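# Pick up the scoop by its handle, nearer arm

## Task

Using the gripper of the arm whose base was closer to the scoop when the scene began, finish with the scoop lifted clear of the table and held motionless by its handle. The fingers must clamp firmly across the handle near the centre of their width, with the handle filling most of the gap between them and the pad centres lying between the two ends of the handle. The commanded opening for that gripper must be well below the handle's width, and no part of that arm except its fingers may touch the scoop. Apart from this grasp, nothing counts as done if it stays in place only because the robot holds it.

## Robot and tools

Robot: two six-joint arms, left_arm and right_arm, each ending in a two-finger parallel gripper. Base positions in the scene frame: left_arm at (-0.023, +0.374, 0) m, yaw quat_wxyz (+0.999, 0, 0, +0.039); right_arm at (+0.018, -0.231, 0) m, quat_wxyz (+1.000, 0, 0, -0.024). The arm to use is whichever base lies nearer the scoop at the start.

Scene frame: origin on the table surface midway between the arms, +z up, +x out across the table, left_arm on the +y side. The words left and right are arm names only, not image sides. Gripper frame: fingers extend along +z and close along y. end_effector_position is the point between the pads, just under 1 cm behind the fingertips; printed positions can be somewhat wrong, more so at long reach.

execute_actions takes "actions": a list holding at most one item, plus optional "pictures" (boolean; pictures come by default). An empty list only reports the state. A motion item is {"rows": [...], "steps": n}, n from 1 to 15 control steps of 1/30 s each (15 if omitted). Every row is applied for one step; if there are fewer rows than steps, the last row repeats. A wait item is {"steps": n} with n up to 300 and no rows; it counts steps since the previous result, including your reply time. A refused call moves nothing.

Each row is one list of 14 numbers, each within [-1, 1], covering both arms even if only one moves: left_arm waist, shoulder, elbow, wrist pitch, wrist yaw, wrist roll, gripper opening, then the same seven for right_arm. The six joint values are offsets, not poses: they are measured from the joint angles shown in the most recent result that lists them (before any such result, or for later calls in the same reply, from where the arm is when the action begins), never from the previous row. Scale: 1.0 equals 1.202 rad for the waist, 1.258 shoulder, 1.238 elbow, 2.073 wrist pitch, 2.022 for wrist yaw and for wrist roll. So a row of all-zero joints drives the arms back to those reference angles; it is not a pause. The opening value is absolute: +1 fully open, -1 closed.

Joint ranges (rad), same for both arms: waist -2.618 to 3.054, shoulder 0.000 to 3.142, elbow 0.000 to 3.142, wrist pitch -1.571 to 1.571, wrist yaw -1.571 to 1.571, wrist roll -2.094 to 2.094. The true end may differ by up to 0.036 rad. Asking for more than 0.036 rad beyond a stated end gets the call refused; targets past the real end are clipped, and a "joint sent to its limit" line may appear (possibly about an earlier motion). Friction can leave a joint up to about 0.031 rad short, and tiny commands may not move it. Each step, targets are held within a lead of the measured angle: 0.202 rad waist, 0.258 shoulder, 0.238 elbow, 0.573 wrist pitch, 0.522 wrist yaw and roll; and if the targets would shift the gripper over 70 mm, they are scaled back. Large moves therefore take several calls.

Between calls the simulation keeps running and the arms keep heading toward the last row sent, until they have all nearly stopped or a step is HELD. Fingers keep opening or closing after that.

Results: the state line gives each gripper's end_effector_position (m) and end_effector_quat_wxyz. Joint positions and Joint velocities list, per arm, the six joints (rad, rad/s) and then the pad gap (m, m/s; 0.087 m fully open). grip_measured is the measured opening on the command scale; each gripper may be offset by about 1 mm. "joint command not followed" means a clearance check altered or blocked joint targets on some steps. HELD marks steps where all or part of your row was not sent.

Gripping: away from the extremes, fingers move to where grip_measured equals your number. To hold, command roughly 0.02 below grip_measured for a secure grasp (less for a lighter one); pads push up to about 20 N. Closing fast can squeeze harder and sometimes spring the fingers open.

zoom_image: "camera" (cam_head_left, cam_head_right, cam_high, cam_low, cam_left_wrist, cam_right_wrist; each 504x504) and "region" [x0, y0, x1, y1] in pixels from the top-left corner, at most 504 by 504. It gives a closer look at the latest image.

read_manual: optional "section" ("licences"); returns licence text and moves nothing.

finished_scene: "scene" is the current scene's number; ends it irreversibly and reports whether the goal was met and remains met.

Avoid: pushing or knocking anything off the table, dropping or letting the scoop slip, slamming or shoving hard, and letting the arms collide or press on each other. Random brief tugs on held parts or pushes on loose objects can happen. Holding loads heats motors: MOTOR HOT warns from 75 °C, 90 °C stops that arm for 10 s, and 100 °C makes it go limp and drop what it holds (OVER-TEMPERATURE FAULT lines). Move smoothly and do not hold longer than needed.

Each tool is called as name([rows], argument=value, ...), one row to a line, values as JSON.

## Session

execute_actions(actions=[])

Scene clock: 0.00 s of 4200.00 s.
left_arm: end_effector_position=(+0.2851, +0.2426, +0.2426) grip_measured=+0.994 end_effector_quat_wxyz=(+0.226, +0.915, +0.325, +0.082) | right_arm: end_effector_position=(+0.2953, -0.1531, +0.1172) grip_measured=+0.991 end_effector_quat_wxyz=(-0.045, -0.392, +0.919, -0.013)
Joint positions: left_arm=[-0.478  1.404  1.533 -1.263  0.218  2.01   0.087] | right_arm=[ 0.404  1.856  1.596 -1.399  0.031 -0.448  0.087]
Joint velocities: left_arm=[-0.012 -0.007 -0.002 -0.037 -0.125 -0.081 -0.   ] | right_arm=[-0.002  0.017 -0.017 -0.051 -0.037  0.095 -0.   ]

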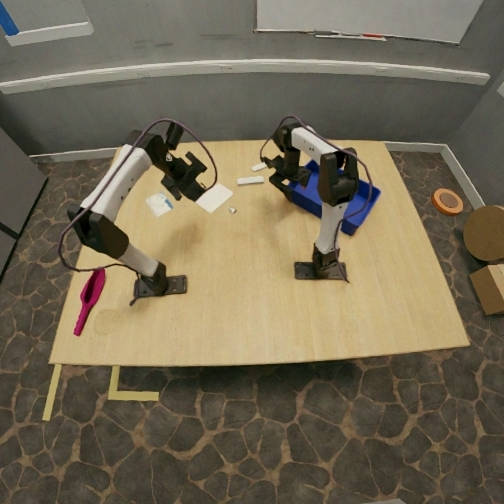

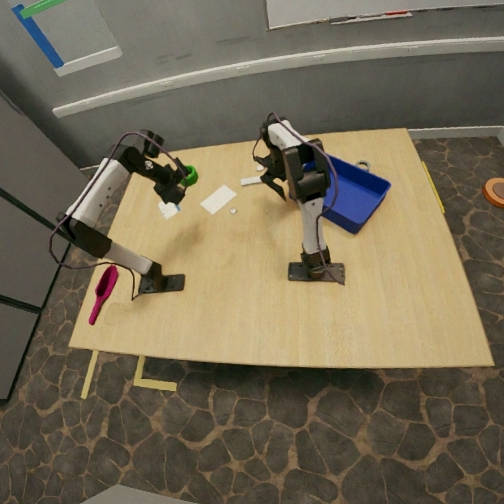

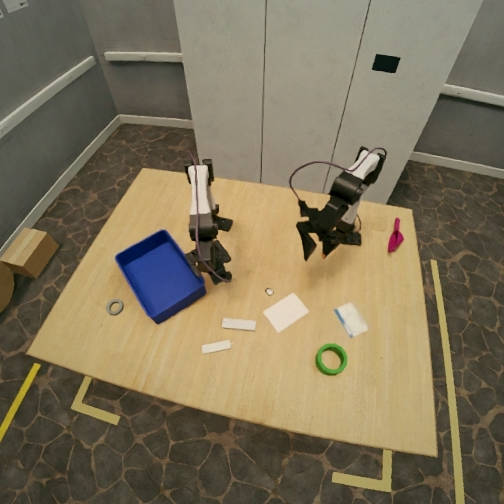

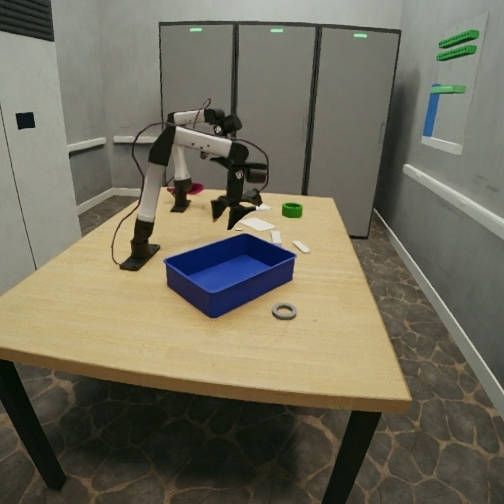

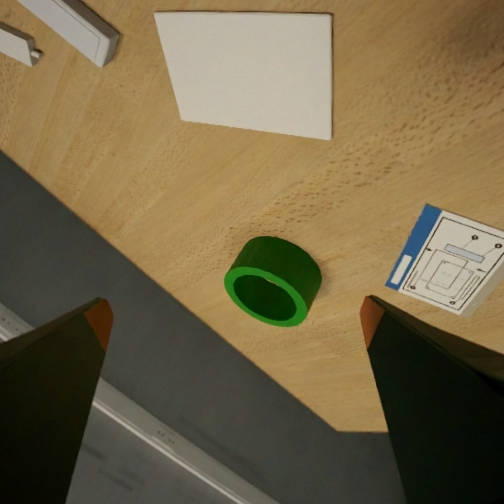

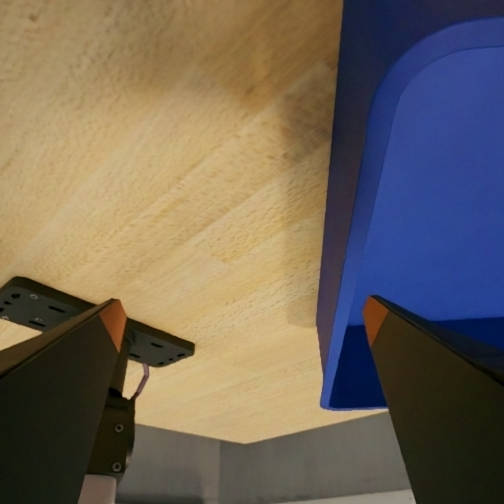

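execute_actions([
  {"rows":[[1,0,0,0,-0.108,-0.7,1,0,0,0,0,0,0,1]]},
], pictures=false)

execute_actions([
  {"rows":[[1,0,0,0,0,-0.6,1,0,0,0,0,0,0,1]]},
], pictures=false)

execute_actions([
  {"steps":10},
], pictures=false)

Scene clock: 1.47 s of 4200.00 s.
left_arm: end_effector_position=(+0.2109, +0.5488, +0.2259) grip_measured=+0.994 end_effector_quat_wxyz=(+0.176, +0.116, +0.969, +0.127) | right_arm: end_effector_position=(+0.2953, -0.1531, +0.1172) grip_measured=+0.991 end_effector_quat_wxyz=(-0.045, -0.392, +0.919, -0.013)
Joint positions: left_arm=[ 0.474  1.404  1.533 -1.262  0.02   0.786  0.087] | right_arm=[ 0.404  1.856  1.596 -1.399  0.031 -0.448  0.087]
Joint velocities: left_arm=[ 2.039  0.012 -0.002 -0.051 -0.037 -1.282 -0.001] | right_arm=[-0.002 -0.002 -0.002  0.037 -0.037  0.007 -0.   ]
Steps of this call (steps 1 to 29: nothing new was sent; steps 30 to 44: all 15 steps of this action). Readings (joint positions):
30: left_arm=[-0.462 1.404 1.533 -1.264 0.208 1.958] | right_arm=[0.404 1.856 1.596 -1.399 0.031 -0.448]
31: left_arm=[-0.421 1.404 1.533 -1.265 0.186 1.883] | right_arm=[0.404 1.856 1.596 -1.399 0.031 -0.448]
33: left_arm=[-0.308 1.404 1.533 -1.265 0.135 1.724] | right_arm=[0.404 1.856 1.596 -1.399 0.031 -0.448]
37: left_arm=[-0.036 1.404 1.533 -1.264 0.065 1.347] | right_arm=[0.404 1.856 1.596 -1.399 0.031 -0.448]
44: the state above

Scene clock: 1.97 s of 4200.00 s.
left_arm: end_effector_position=(-0.0270, +0.6559, +0.2225) grip_measured=+0.994 end_effector_quat_wxyz=(-0.178, +0.813, -0.540, -0.126) | right_arm: end_effector_position=(+0.2953, -0.1531, +0.1172) grip_measured=+0.991 end_effector_quat_wxyz=(-0.045, -0.392, +0.919, -0.013)
Joint positions: left_arm=[ 1.565  1.404  1.533 -1.261  0.019 -0.329  0.087] | right_arm=[ 0.404  1.856  1.596 -1.399  0.031 -0.448  0.087]
Joint velocities: left_arm=[ 1.951 -0.017 -0.002  0.022 -0.037 -0.652  0.   ] | right_arm=[ 0.007 -0.002  0.012  0.007  0.037  0.007 -0.001]
Steps of this call (steps 1 to 15: all 15 steps of this action). Readings (joint positions):
1: left_arm=[0.547 1.404 1.533 -1.262 0.019 0.704] | right_arm=[0.404 1.856 1.596 -1.399 0.031 -0.448]
2: left_arm=[0.619 1.404 1.533 -1.261 0.019 0.605] | right_arm=[0.404 1.856 1.596 -1.399 0.031 -0.448]
4: left_arm=[0.765 1.404 1.533 -1.261 0.019 0.409] | right_arm=[0.404 1.856 1.596 -1.399 0.031 -0.448]
8: left_arm=[1.056 1.404 1.533 -1.261 0.019 0.018] | right_arm=[0.404 1.856 1.596 -1.399 0.031 -0.448]
15: the state above

Scene clock: 2.30 s of 4200.00 s.
left_arm: end_effector_position=(-0.0589, +0.6549, +0.2229) grip_measured=+0.994 end_effector_quat_wxyz=(-0.173, +0.863, -0.455, -0.133) | right_arm: end_effector_position=(+0.2953, -0.1531, +0.1172) grip_measured=+0.991 end_effector_quat_wxyz=(-0.045, -0.392, +0.919, -0.013)
Joint positions: left_arm=[ 1.683  1.404  1.533 -1.261  0.009 -0.411  0.087] | right_arm=[ 0.404  1.856  1.596 -1.399  0.031 -0.448  0.087]
Joint velocities: left_arm=[-0.012 -0.007 -0.002 -0.037 -0.037 -0.095 -0.   ] | right_arm=[-0.007 -0.012 -0.017  0.007  0.051  0.037  0.001]
Steps of this call (steps 1 to 10: the robot went on to your last target). Readings (joint positions):
1: left_arm=[1.625 1.404 1.533 -1.261 0.015 -0.349] | right_arm=[0.404 1.856 1.596 -1.399 0.031 -0.448]
2: left_arm=[1.663 1.404 1.533 -1.261 0.010 -0.365] | right_arm=[0.404 1.856 1.596 -1.399 0.031 -0.448]
4: left_arm=[1.684 1.404 1.533 -1.261 0.007 -0.387] | right_arm=[0.404 1.856 1.596 -1.399 0.031 -0.448]
8: left_arm=[1.683 1.404 1.533 -1.261 0.009 -0.407] | right_arm=[0.404 1.856 1.596 -1.399 0.031 -0.448]
10: the state above

execute_actions([
  {"rows":[[0.368,0.096,-0.192,-0.045,0,-0.212,1,0,0,0,0,0,0,1]]},
], pictures=false)

execute_actions([
  {"steps":10},
])

Scene clock: 3.23 s of 4200.00 s.
left_arm: end_effector_position=(-0.1361, +0.5771, +0.1258) grip_measured=+0.994 end_effector_quat_wxyz=(+0.006, +0.998, -0.056, +0.009) | right_arm: end_effector_position=(+0.2953, -0.1531, +0.1172) grip_measured=+0.991 end_effector_quat_wxyz=(-0.045, -0.392, +0.919, -0.013)
Joint positions: left_arm=[ 2.135  1.541  1.289 -1.34   0.006 -0.815  0.087] | right_arm=[ 0.404  1.856  1.596 -1.399  0.031 -0.448  0.087]
Joint velocities: left_arm=[-0.002  0.002  0.007  0.007  0.022 -0.11   0.001] | right_arm=[ 0.002 -0.017  0.007  0.022 -0.081 -0.037 -0.   ]
Steps of this call (steps 1 to 13: the robot went on to your last target; steps 14 to 28: all 15 steps of this action). Readings (joint positions):
14: left_arm=[1.699 1.408 1.515 -1.255 0.018 -0.458] | right_arm=[0.404 1.856 1.596 -1.399 0.031 -0.448]
15: left_arm=[1.739 1.412 1.481 -1.253 0.022 -0.512] | right_arm=[0.404 1.856 1.596 -1.399 0.031 -0.448]
17: left_arm=[1.854 1.457 1.394 -1.270 0.023 -0.613] | right_arm=[0.404 1.856 1.596 -1.399 0.031 -0.448]
21: left_arm=[2.104 1.554 1.293 -1.310 0.012 -0.745] | right_arm=[0.404 1.856 1.596 -1.399 0.031 -0.448]
28: the state above

Scene clock: 3.57 s of 4200.00 s.
left_arm: end_effector_position=(-0.1357, +0.5772, +0.1258) grip_measured=+0.994 end_effector_quat_wxyz=(+0.007, +0.999, -0.049, +0.010) | right_arm: end_effector_position=(+0.2953, -0.1531, +0.1172) grip_measured=+0.991 end_effector_quat_wxyz=(-0.045, -0.392, +0.919, -0.013)
Joint positions: left_arm=[ 2.135  1.541  1.289 -1.342  0.006 -0.83   0.087] | right_arm=[ 0.404  1.856  1.596 -1.399  0.031 -0.448  0.087]
Joint velocities: left_arm=[-0.012  0.002  0.007  0.081 -0.11   0.007  0.   ] | right_arm=[ 0.002 -0.012  0.002  0.022 -0.007  0.037 -0.001]
Steps of this call (steps 1 to 10: the robot went on to your last target). Readings (joint positions):
1: left_arm=[2.135 1.541 1.289 -1.341 0.006 -0.819] | right_arm=[0.404 1.856 1.596 -1.399 0.031 -0.448]
2: left_arm=[2.135 1.541 1.289 -1.341 0.006 -0.821] | right_arm=[0.404 1.856 1.596 -1.399 0.031 -0.448]
4: left_arm=[2.135 1.541 1.289 -1.342 0.006 -0.825] | right_arm=[0.404 1.856 1.596 -1.399 0.031 -0.448]
8: left_arm=[2.135 1.541 1.289 -1.342 0.006 -0.829] | right_arm=[0.404 1.856 1.596 -1.399 0.031 -0.448]
10: the state above

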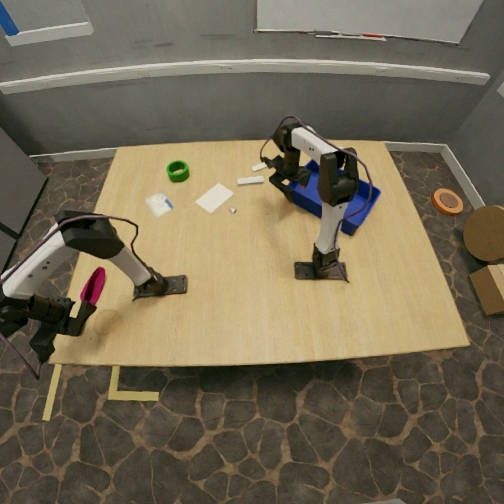

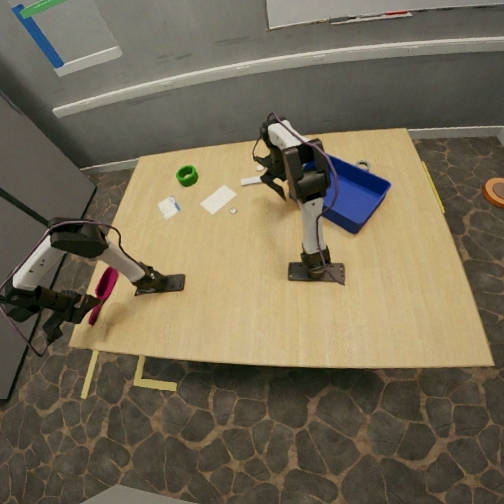

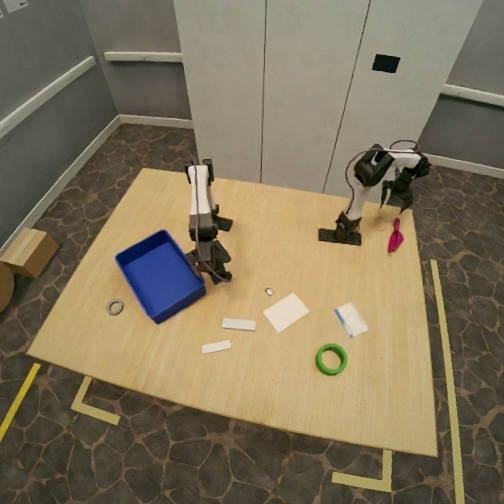

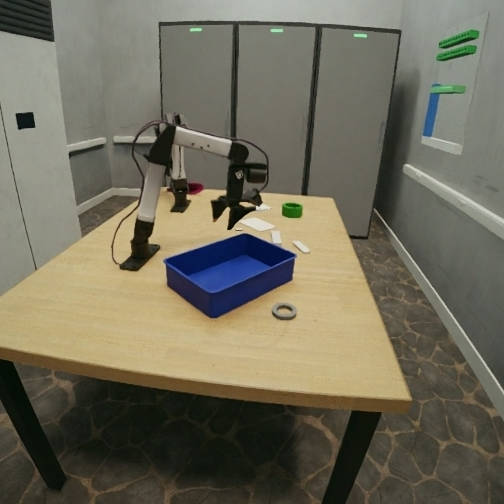

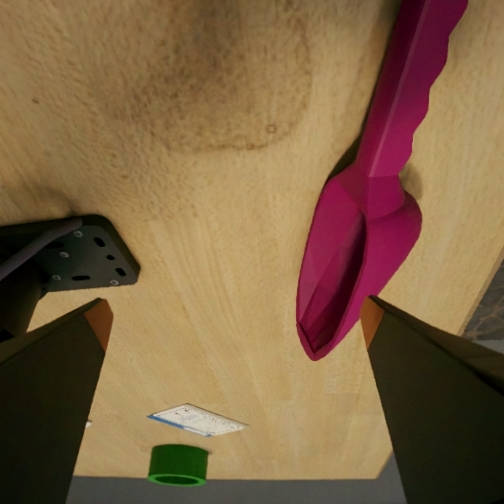

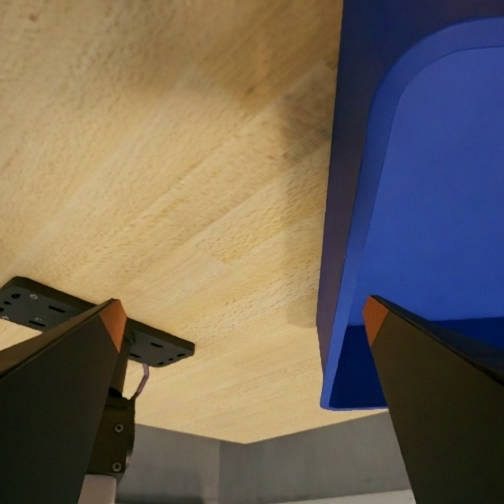

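execute_actions([
  {"rows":[[-0.03,0.03,0,0.05,0,-0.03,1,0,0,0,0,0,0,1],[-0.06,0.06,0,0.1,0,-0.05,1,0,0,0,0,0,0,1],[-0.092,0.09,0,0.155,0,-0.074,1,0,0,0,0,0,0,1],[-0.092,0.12,0,0.155,0,-0.074,1,0,0,0,0,0,0,1],[-0.092,0.15,0,0.155,0,-0.074,1,0,0,0,0,0,0,1],[-0.092,0.18,0,0.155,0,-0.074,1,0,0,0,0,0,0,1],[-0.092,0.2,0,0.155,0,-0.074,1,0,0,0,0,0,0,1],[-0.092,0.222,0,0.155,0,-0.074,1,0,0,0,0,0,0,1]]},
], pictures=false)

execute_actions([
  {"steps":10},
])

Scene clock: 5.07 s of 4200.00 s.
left_arm: end_effector_position=(-0.1449, +0.6501, +0.0437) grip_measured=+0.994 end_effector_quat_wxyz=(+0.008, +0.999, -0.037, +0.008) | right_arm: end_effector_position=(+0.2953, -0.1531, +0.1172) grip_measured=+0.991 end_effector_quat_wxyz=(-0.045, -0.392, +0.919, -0.013)
Joint positions: left_arm=[ 2.024  1.835  1.289 -1.048  0.005 -0.965  0.087] | right_arm=[ 0.404  1.856  1.596 -1.399  0.031 -0.448  0.087]
Joint velocities: left_arm=[ 0.002 -0.007  0.002  0.095 -0.066 -0.066  0.   ] | right_arm=[-0.002 -0.012 -0.017 -0.051  0.051  0.125  0.001]
Steps of this call (steps 1 to 30: the robot went on to your last target; steps 31 to 45: all 15 steps of this action). Readings (joint positions):
31: left_arm=[2.132 1.543 1.289 -1.337 0.005 -0.840] | right_arm=[0.404 1.856 1.596 -1.399 0.031 -0.448]
32: left_arm=[2.121 1.552 1.289 -1.317 0.004 -0.856] | right_arm=[0.404 1.856 1.596 -1.399 0.031 -0.448]
34: left_arm=[2.075 1.596 1.289 -1.234 0.003 -0.896] | right_arm=[0.404 1.856 1.596 -1.399 0.031 -0.448]
38: left_arm=[2.024 1.758 1.289 -1.103 0.005 -0.939] | right_arm=[0.404 1.856 1.596 -1.399 0.031 -0.448]
45: the state above

Scene clock: 5.40 s of 4200.00 s.
left_arm: end_effector_position=(-0.1459, +0.6522, +0.0435) grip_measured=+0.994 end_effector_quat_wxyz=(+0.005, +0.999, -0.034, +0.006) | right_arm: end_effector_position=(+0.2953, -0.1531, +0.1172) grip_measured=+0.991 end_effector_quat_wxyz=(-0.045, -0.392, +0.919, -0.013)
Joint positions: left_arm=[ 2.024  1.835  1.289 -1.04   0.005 -0.972  0.087] | right_arm=[ 0.404  1.856  1.596 -1.399  0.031 -0.448  0.087]
Joint velocities: left_arm=[-0.002 -0.007 -0.002  0.066 -0.007  0.037  0.   ] | right_arm=[ 0.002  0.002 -0.007 -0.066 -0.007 -0.081  0.001]
Steps of this call (steps 1 to 10: the robot went on to your last target). Readings (joint positions):
1: left_arm=[2.024 1.835 1.289 -1.046 0.005 -0.967] | right_arm=[0.404 1.856 1.596 -1.399 0.031 -0.448]
2: left_arm=[2.024 1.835 1.289 -1.044 0.005 -0.968] | right_arm=[0.404 1.856 1.596 -1.399 0.031 -0.448]
4: left_arm=[2.024 1.835 1.289 -1.042 0.005 -0.969] | right_arm=[0.404 1.856 1.596 -1.399 0.031 -0.448]
8: left_arm=[2.024 1.835 1.289 -1.040 0.005 -0.971] | right_arm=[0.404 1.856 1.596 -1.399 0.031 -0.448]
10: the state above

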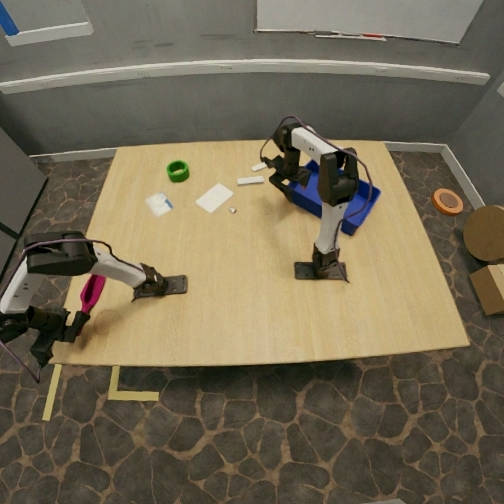

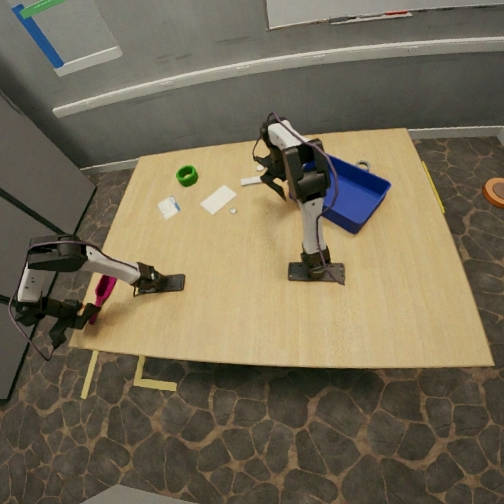

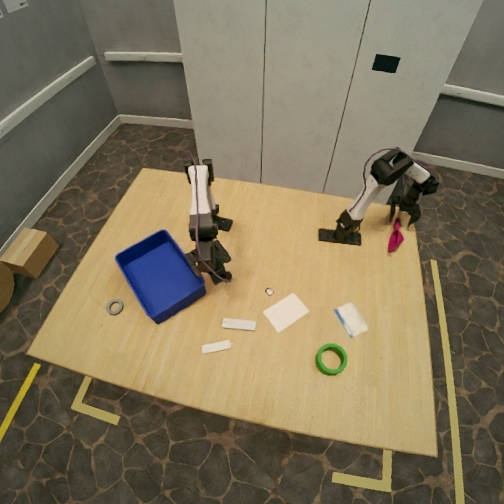

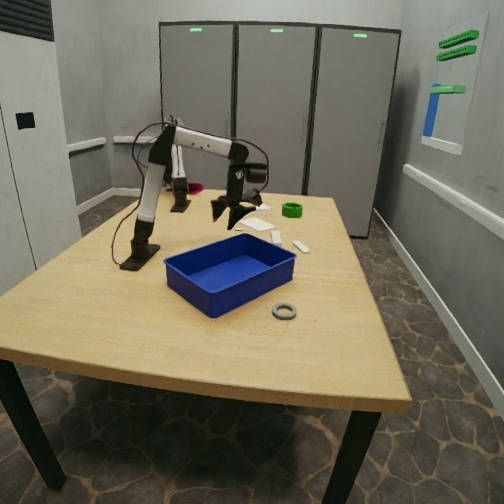

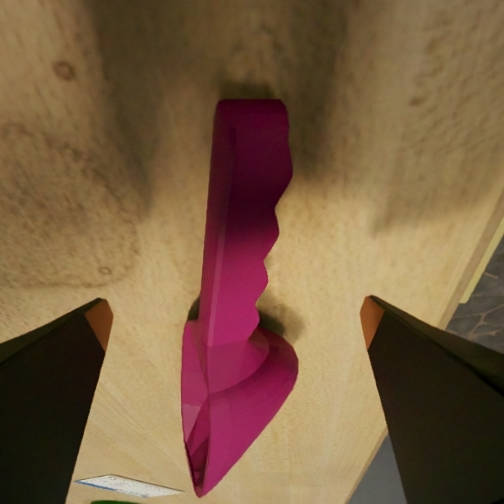

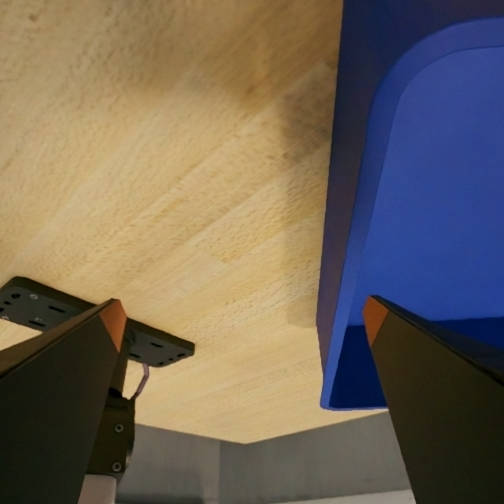

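execute_actions([
  {"rows":[[0,0.028,-0.068,0.065,0,0.038,0.3,0,0,0,0,0,0,1]]},
], pictures=false)

execute_actions([
  {"rows":[[0,0,0,0,0,0,0.1,0,0,0,0,0,0,1],[0,0,0,0,0,0,-0.05,0,0,0,0,0,0,1],[0,0,0,0,0,0,-0.2,0,0,0,0,0,0,1],[0,0,0,0,0,0,-0.3,0,0,0,0,0,0,1],[0,0,0,0,0,0,-0.37,0,0,0,0,0,0,1],[0,0,0,0,0,0,-0.44,0,0,0,0,0,0,1],[0,0,0,0,0,0,-0.5,0,0,0,0,0,0,1],[0,0,0,0,0,0,-0.6,0,0,0,0,0,0,1],[0,0,0,0,0,0,-0.7,0,0,0,0,0,0,1],[0,0,0,0,0,0,-0.8,0,0,0,0,0,0,1]]},
])

Scene clock: 6.60 s of 4200.00 s.
left_arm: end_effector_position=(-0.1464, +0.6498, +0.0153) grip_measured=+0.300 end_effector_quat_wxyz=(+0.003, +0.998, -0.067, +0.005) | right_arm: end_effector_position=(+0.2953, -0.1531, +0.1172) grip_measured=+0.991 end_effector_quat_wxyz=(-0.045, -0.392, +0.919, -0.013)
Joint positions: left_arm=[ 2.024  1.87   1.216 -0.927  0.005 -0.905  0.057] | right_arm=[ 0.404  1.856  1.596 -1.399  0.031 -0.448  0.087]
Joint velocities: left_arm=[ 0.007 -0.007 -0.002  0.095  0.022  0.037 -0.   ] | right_arm=[-0.012  0.002  0.012  0.081 -0.095 -0.022 -0.001]
Steps of this call (steps 1 to 15: the robot went on to your last target; steps 16 to 21: nothing new was sent; steps 22 to 36: all 15 steps of this action). Readings (joint positions):
22: left_arm=[2.024 1.836 1.280 -1.023 0.005 -0.963] | right_arm=[0.404 1.856 1.596 -1.399 0.031 -0.448]
23: left_arm=[2.024 1.837 1.264 -0.998 0.005 -0.950] | right_arm=[0.404 1.856 1.596 -1.399 0.031 -0.448]
25: left_arm=[2.024 1.853 1.236 -0.969 0.005 -0.933] | right_arm=[0.404 1.856 1.596 -1.399 0.031 -0.448]
29: left_arm=[2.024 1.870 1.216 -0.948 0.005 -0.915] | right_arm=[0.404 1.856 1.596 -1.399 0.031 -0.448]
36: the state above

Scene clock: 7.10 s of 4200.00 s.
left_arm: end_effector_position=(-0.1465, +0.6499, +0.0153) grip_measured=-0.494 end_effector_quat_wxyz=(+0.003, +0.998, -0.067, +0.005) | right_arm: end_effector_position=(+0.2953, -0.1531, +0.1172) grip_measured=+0.991 end_effector_quat_wxyz=(-0.045, -0.392, +0.919, -0.013)
Joint positions: left_arm=[ 2.024  1.87   1.216 -0.927  0.005 -0.904  0.022] | right_arm=[ 0.404  1.856  1.596 -1.399  0.031 -0.448  0.087]
Joint velocities: left_arm=[ 0.007 -0.002 -0.012  0.081 -0.037  0.037 -0.   ] | right_arm=[-0.012  0.012 -0.002 -0.066 -0.007 -0.007 -0.001]
Steps of this call (steps 1 to 15: all 15 steps of this action). Readings (joint positions):
1: left_arm=[2.024 1.870 1.216 -0.927 0.005 -0.904] | right_arm=[0.404 1.856 1.596 -1.399 0.031 -0.448]
2: left_arm=[2.024 1.870 1.216 -0.927 0.005 -0.904] | right_arm=[0.404 1.856 1.596 -1.399 0.031 -0.448]
4: left_arm=[2.024 1.870 1.216 -0.927 0.005 -0.904] | right_arm=[0.404 1.856 1.596 -1.399 0.031 -0.448]
8: left_arm=[2.024 1.870 1.216 -0.927 0.005 -0.904] | right_arm=[0.404 1.856 1.596 -1.399 0.031 -0.448]
15: the state above

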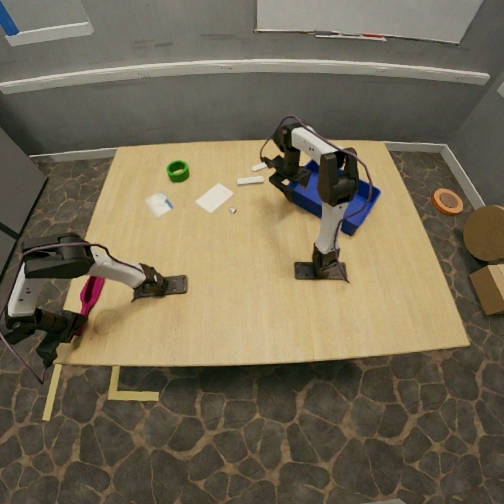

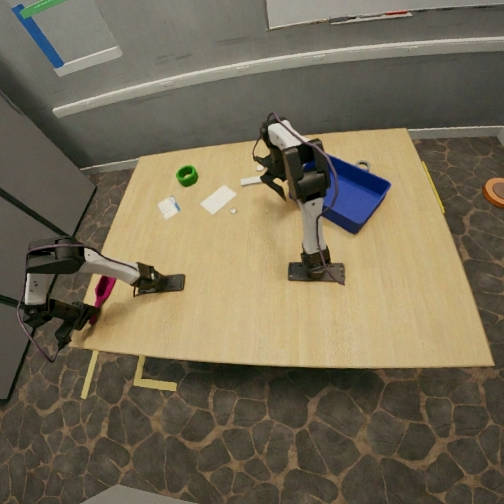

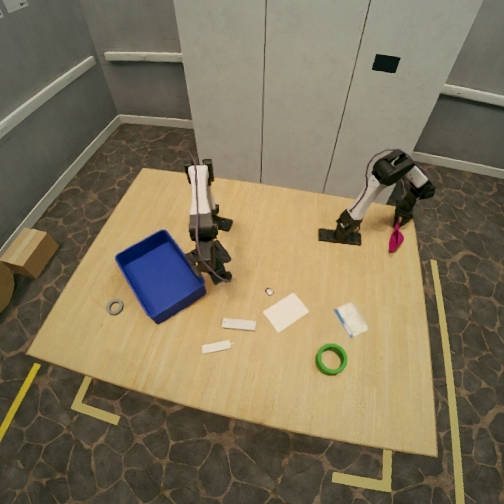

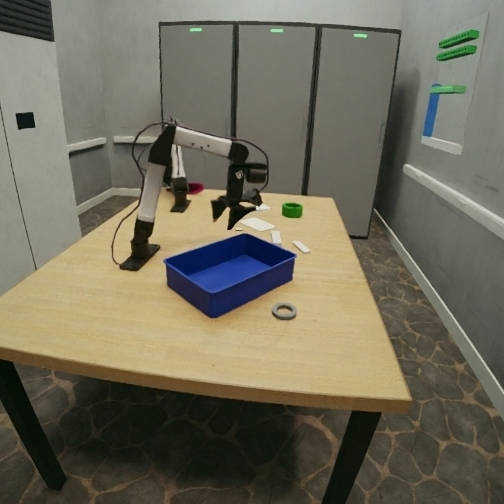

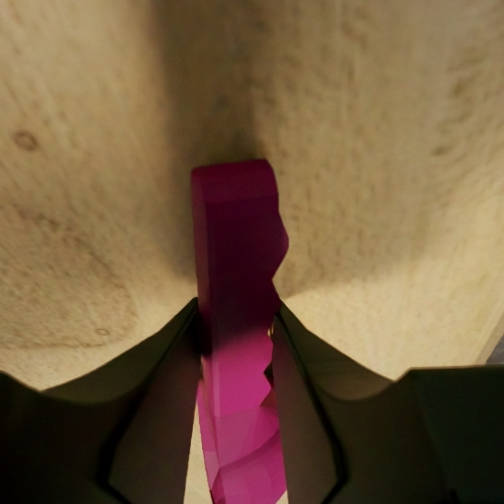

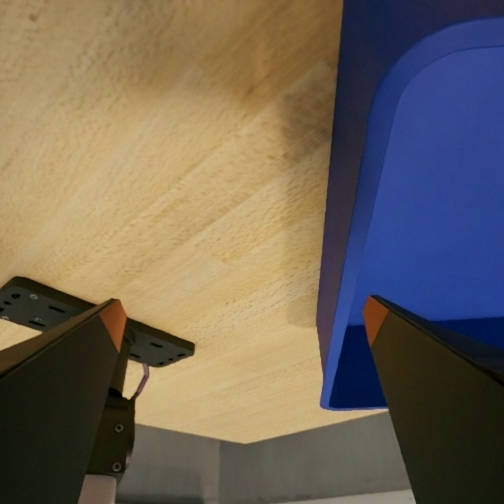

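execute_actions([
  {"rows":[[0,-0.02,0.02,-0.02,0,0,-0.8,0,0,0,0,0,0,1],[0,-0.04,0.04,-0.04,0,0,-0.8,0,0,0,0,0,0,1],[0,-0.07,0.06,-0.07,0,0,-0.8,0,0,0,0,0,0,1],[0,-0.1,0.08,-0.1,0,0,-0.8,0,0,0,0,0,0,1],[0,-0.13,0.1,-0.13,0,0,-0.8,0,0,0,0,0,0,1],[0,-0.16,0.12,-0.16,0,0,-0.8,0,0,0,0,0,0,1],[0,-0.19,0.14,-0.19,0,0,-0.8,0,0,0,0,0,0,1],[0,-0.22,0.16,-0.22,0,0,-0.8,0,0,0,0,0,0,1],[0,-0.25,0.18,-0.25,0,0,-0.8,0,0,0,0,0,0,1]]},
], pictures=false)

execute_actions([
  {"steps":20},
])

Scene clock: 8.47 s of 4200.00 s.
left_arm: end_effector_position=(-0.1269, +0.6166, +0.1608) grip_measured=-0.507 end_effector_quat_wxyz=(-0.045, +0.996, -0.067, -0.027) | right_arm: end_effector_position=(+0.2953, -0.1531, +0.1172) grip_measured=+0.991 end_effector_quat_wxyz=(-0.045, -0.392, +0.919, -0.013)
Joint positions: left_arm=[ 2.024  1.539  1.435 -1.362  0.005 -0.904  0.022] | right_arm=[ 0.404  1.856  1.596 -1.399  0.031 -0.448  0.087]
Joint velocities: left_arm=[ 0.002 -0.012 -0.007 -0.623 -0.037  0.007  0.   ] | right_arm=[-0.007 -0.027  0.012  0.037  0.066 -0.051 -0.001]
Steps of this call (steps 1 to 15: the robot went on to your last target; steps 16 to 26: nothing new was sent; steps 27 to 41: all 15 steps of this action). Readings (joint positions):
27: left_arm=[2.024 1.870 1.216 -0.929 0.005 -0.904] | right_arm=[0.404 1.856 1.596 -1.399 0.031 -0.448]
28: left_arm=[2.024 1.868 1.219 -0.937 0.005 -0.904] | right_arm=[0.404 1.856 1.596 -1.399 0.031 -0.448]
30: left_arm=[2.024 1.844 1.237 -0.986 0.005 -0.904] | right_arm=[0.404 1.856 1.596 -1.399 0.031 -0.448]
34: left_arm=[2.024 1.707 1.328 -1.141 0.005 -0.904] | right_arm=[0.404 1.856 1.596 -1.399 0.031 -0.448]
41: the state above

Scene clock: 9.13 s of 4200.00 s.
left_arm: end_effector_position=(-0.1186, +0.6026, +0.1594) grip_measured=-0.507 end_effector_quat_wxyz=(-0.013, +0.998, -0.067, -0.006) | right_arm: end_effector_position=(+0.2953, -0.1531, +0.1172) grip_measured=+0.991 end_effector_quat_wxyz=(-0.045, -0.392, +0.919, -0.013)
Joint positions: left_arm=[ 2.024  1.548  1.435 -1.429  0.005 -0.904  0.022] | right_arm=[ 0.404  1.856  1.596 -1.399  0.031 -0.448  0.087]
Joint velocities: left_arm=[ 0.002 -0.002 -0.002  0.007  0.037 -0.081 -0.   ] | right_arm=[ 0.002 -0.012  0.002 -0.037  0.007  0.022  0.   ]
Steps of this call (steps 1 to 20: the robot went on to your last target). Readings (joint positions):
1: left_arm=[2.024 1.542 1.435 -1.379 0.005 -0.904] | right_arm=[0.404 1.856 1.596 -1.399 0.031 -0.448]
2: left_arm=[2.024 1.546 1.435 -1.392 0.005 -0.904] | right_arm=[0.404 1.856 1.596 -1.399 0.031 -0.448]
4: left_arm=[2.024 1.548 1.435 -1.407 0.005 -0.904] | right_arm=[0.404 1.856 1.596 -1.399 0.031 -0.448]
8: left_arm=[2.024 1.548 1.435 -1.422 0.005 -0.904] | right_arm=[0.404 1.856 1.596 -1.399 0.031 -0.448]
20: the state above

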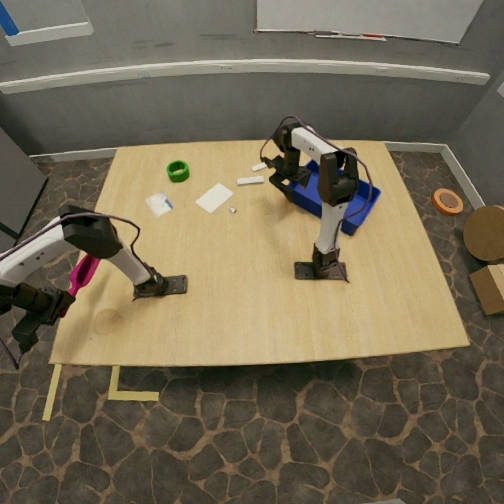

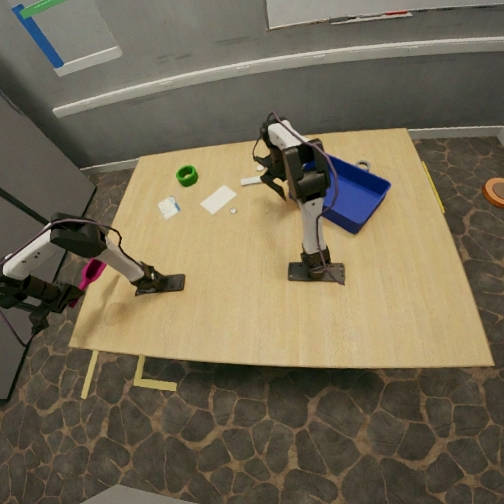

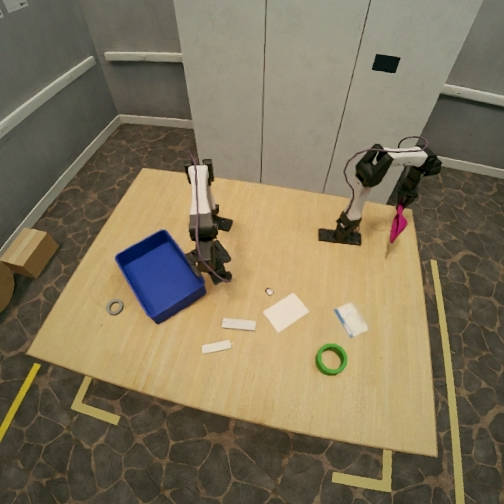

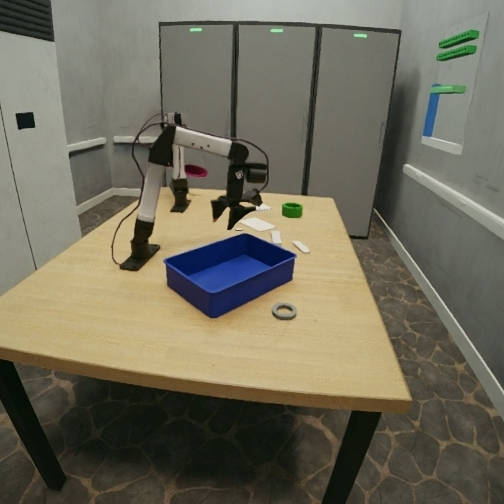

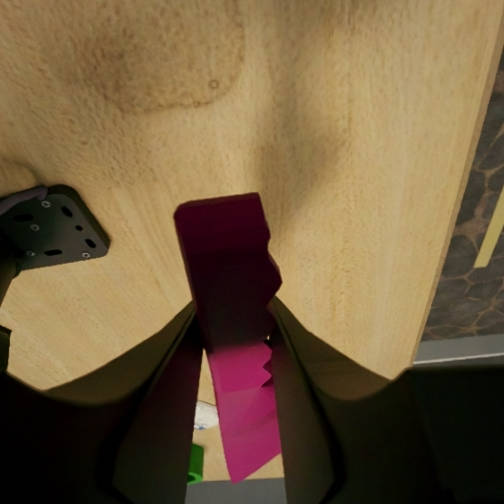

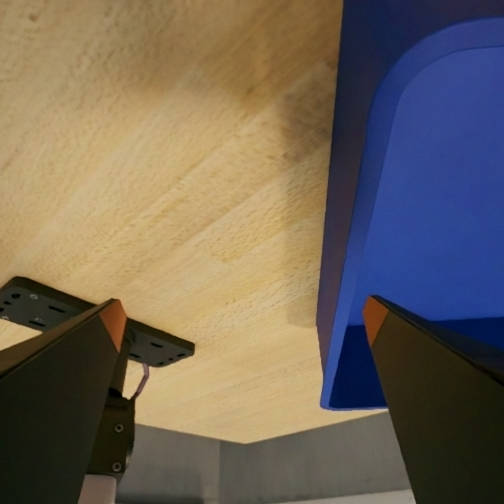

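It pivoted somewhat; check it's stable.

execute_actions([
  {"steps":45},
])

Scene clock: 10.63 s of 4200.00 s.
left_arm: end_effector_position=(-0.1186, +0.6025, +0.1594) grip_measured=-0.507 end_effector_quat_wxyz=(-0.013, +0.998, -0.067, -0.006) | right_arm: end_effector_position=(+0.2953, -0.1531, +0.1172) grip_measured=+0.991 end_effector_quat_wxyz=(-0.045, -0.392, +0.919, -0.013)
Joint positions: left_arm=[ 2.024  1.548  1.435 -1.429  0.005 -0.904  0.022] | right_arm=[ 0.404  1.856  1.596 -1.399  0.031 -0.448  0.087]
Joint velocities: left_arm=[-0.012 -0.012 -0.012 -0.037  0.037 -0.037 -0.   ] | right_arm=[ 0.002 -0.007 -0.002  0.022 -0.007 -0.11   0.001]
Steps of this call (steps 1 to 15: the robot went on to your last target; steps 16 to 45: nothing new was sent). Readings (joint positions):
1: left_arm=[2.024 1.548 1.435 -1.429 0.005 -0.904] | right_arm=[0.404 1.856 1.596 -1.399 0.031 -0.448]
2: left_arm=[2.024 1.548 1.435 -1.429 0.005 -0.904] | right_arm=[0.404 1.856 1.596 -1.399 0.031 -0.448]
4: left_arm=[2.024 1.548 1.435 -1.429 0.005 -0.904] | right_arm=[0.404 1.856 1.596 -1.399 0.031 -0.448]
8: left_arm=[2.024 1.548 1.435 -1.429 0.005 -0.904] | right_arm=[0.404 1.856 1.596 -1.399 0.031 -0.448]
45: the state above
All arms were judged still, so your last target was given up. Only a new action makes them travel on or press farther. Fingers that are still opening or closing keep moving.

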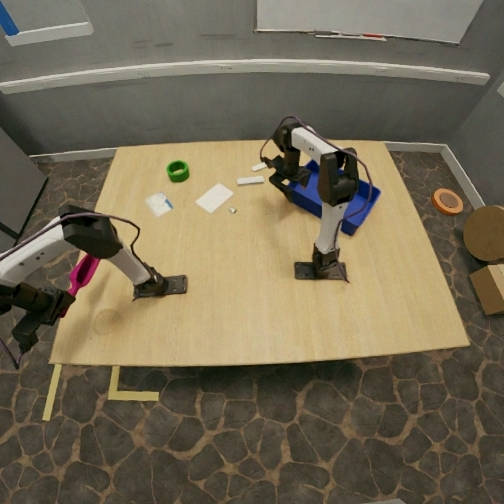

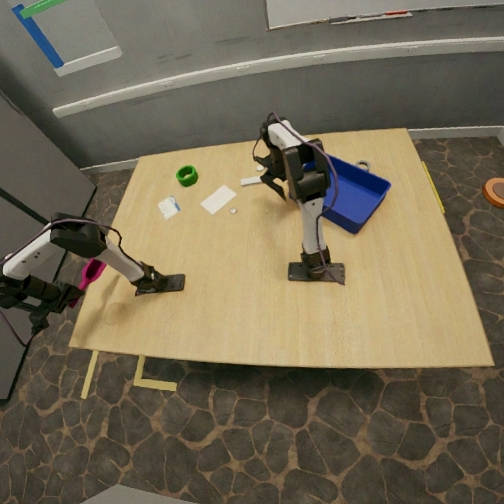

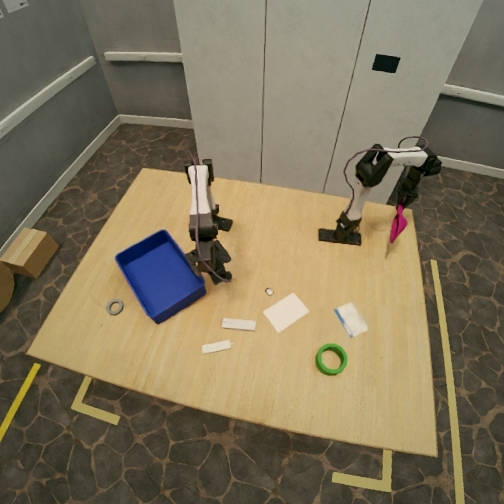

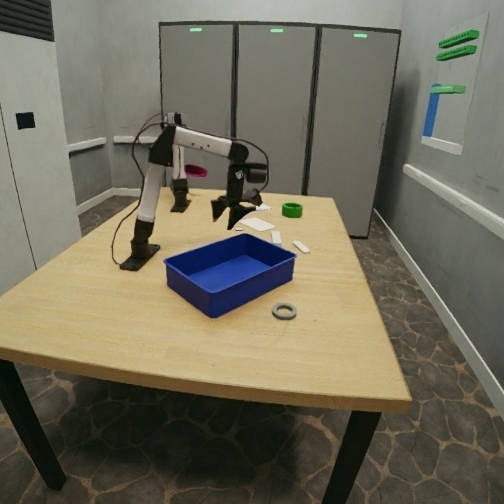

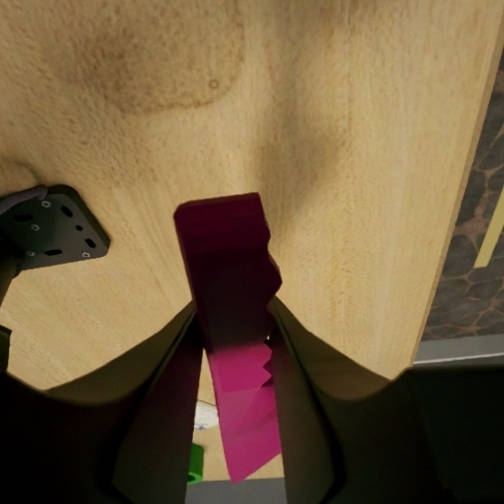

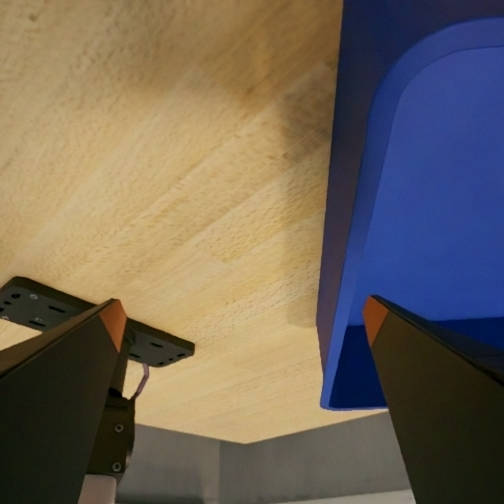

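finished_scene(scene=2)

The scene is finished: the task was done.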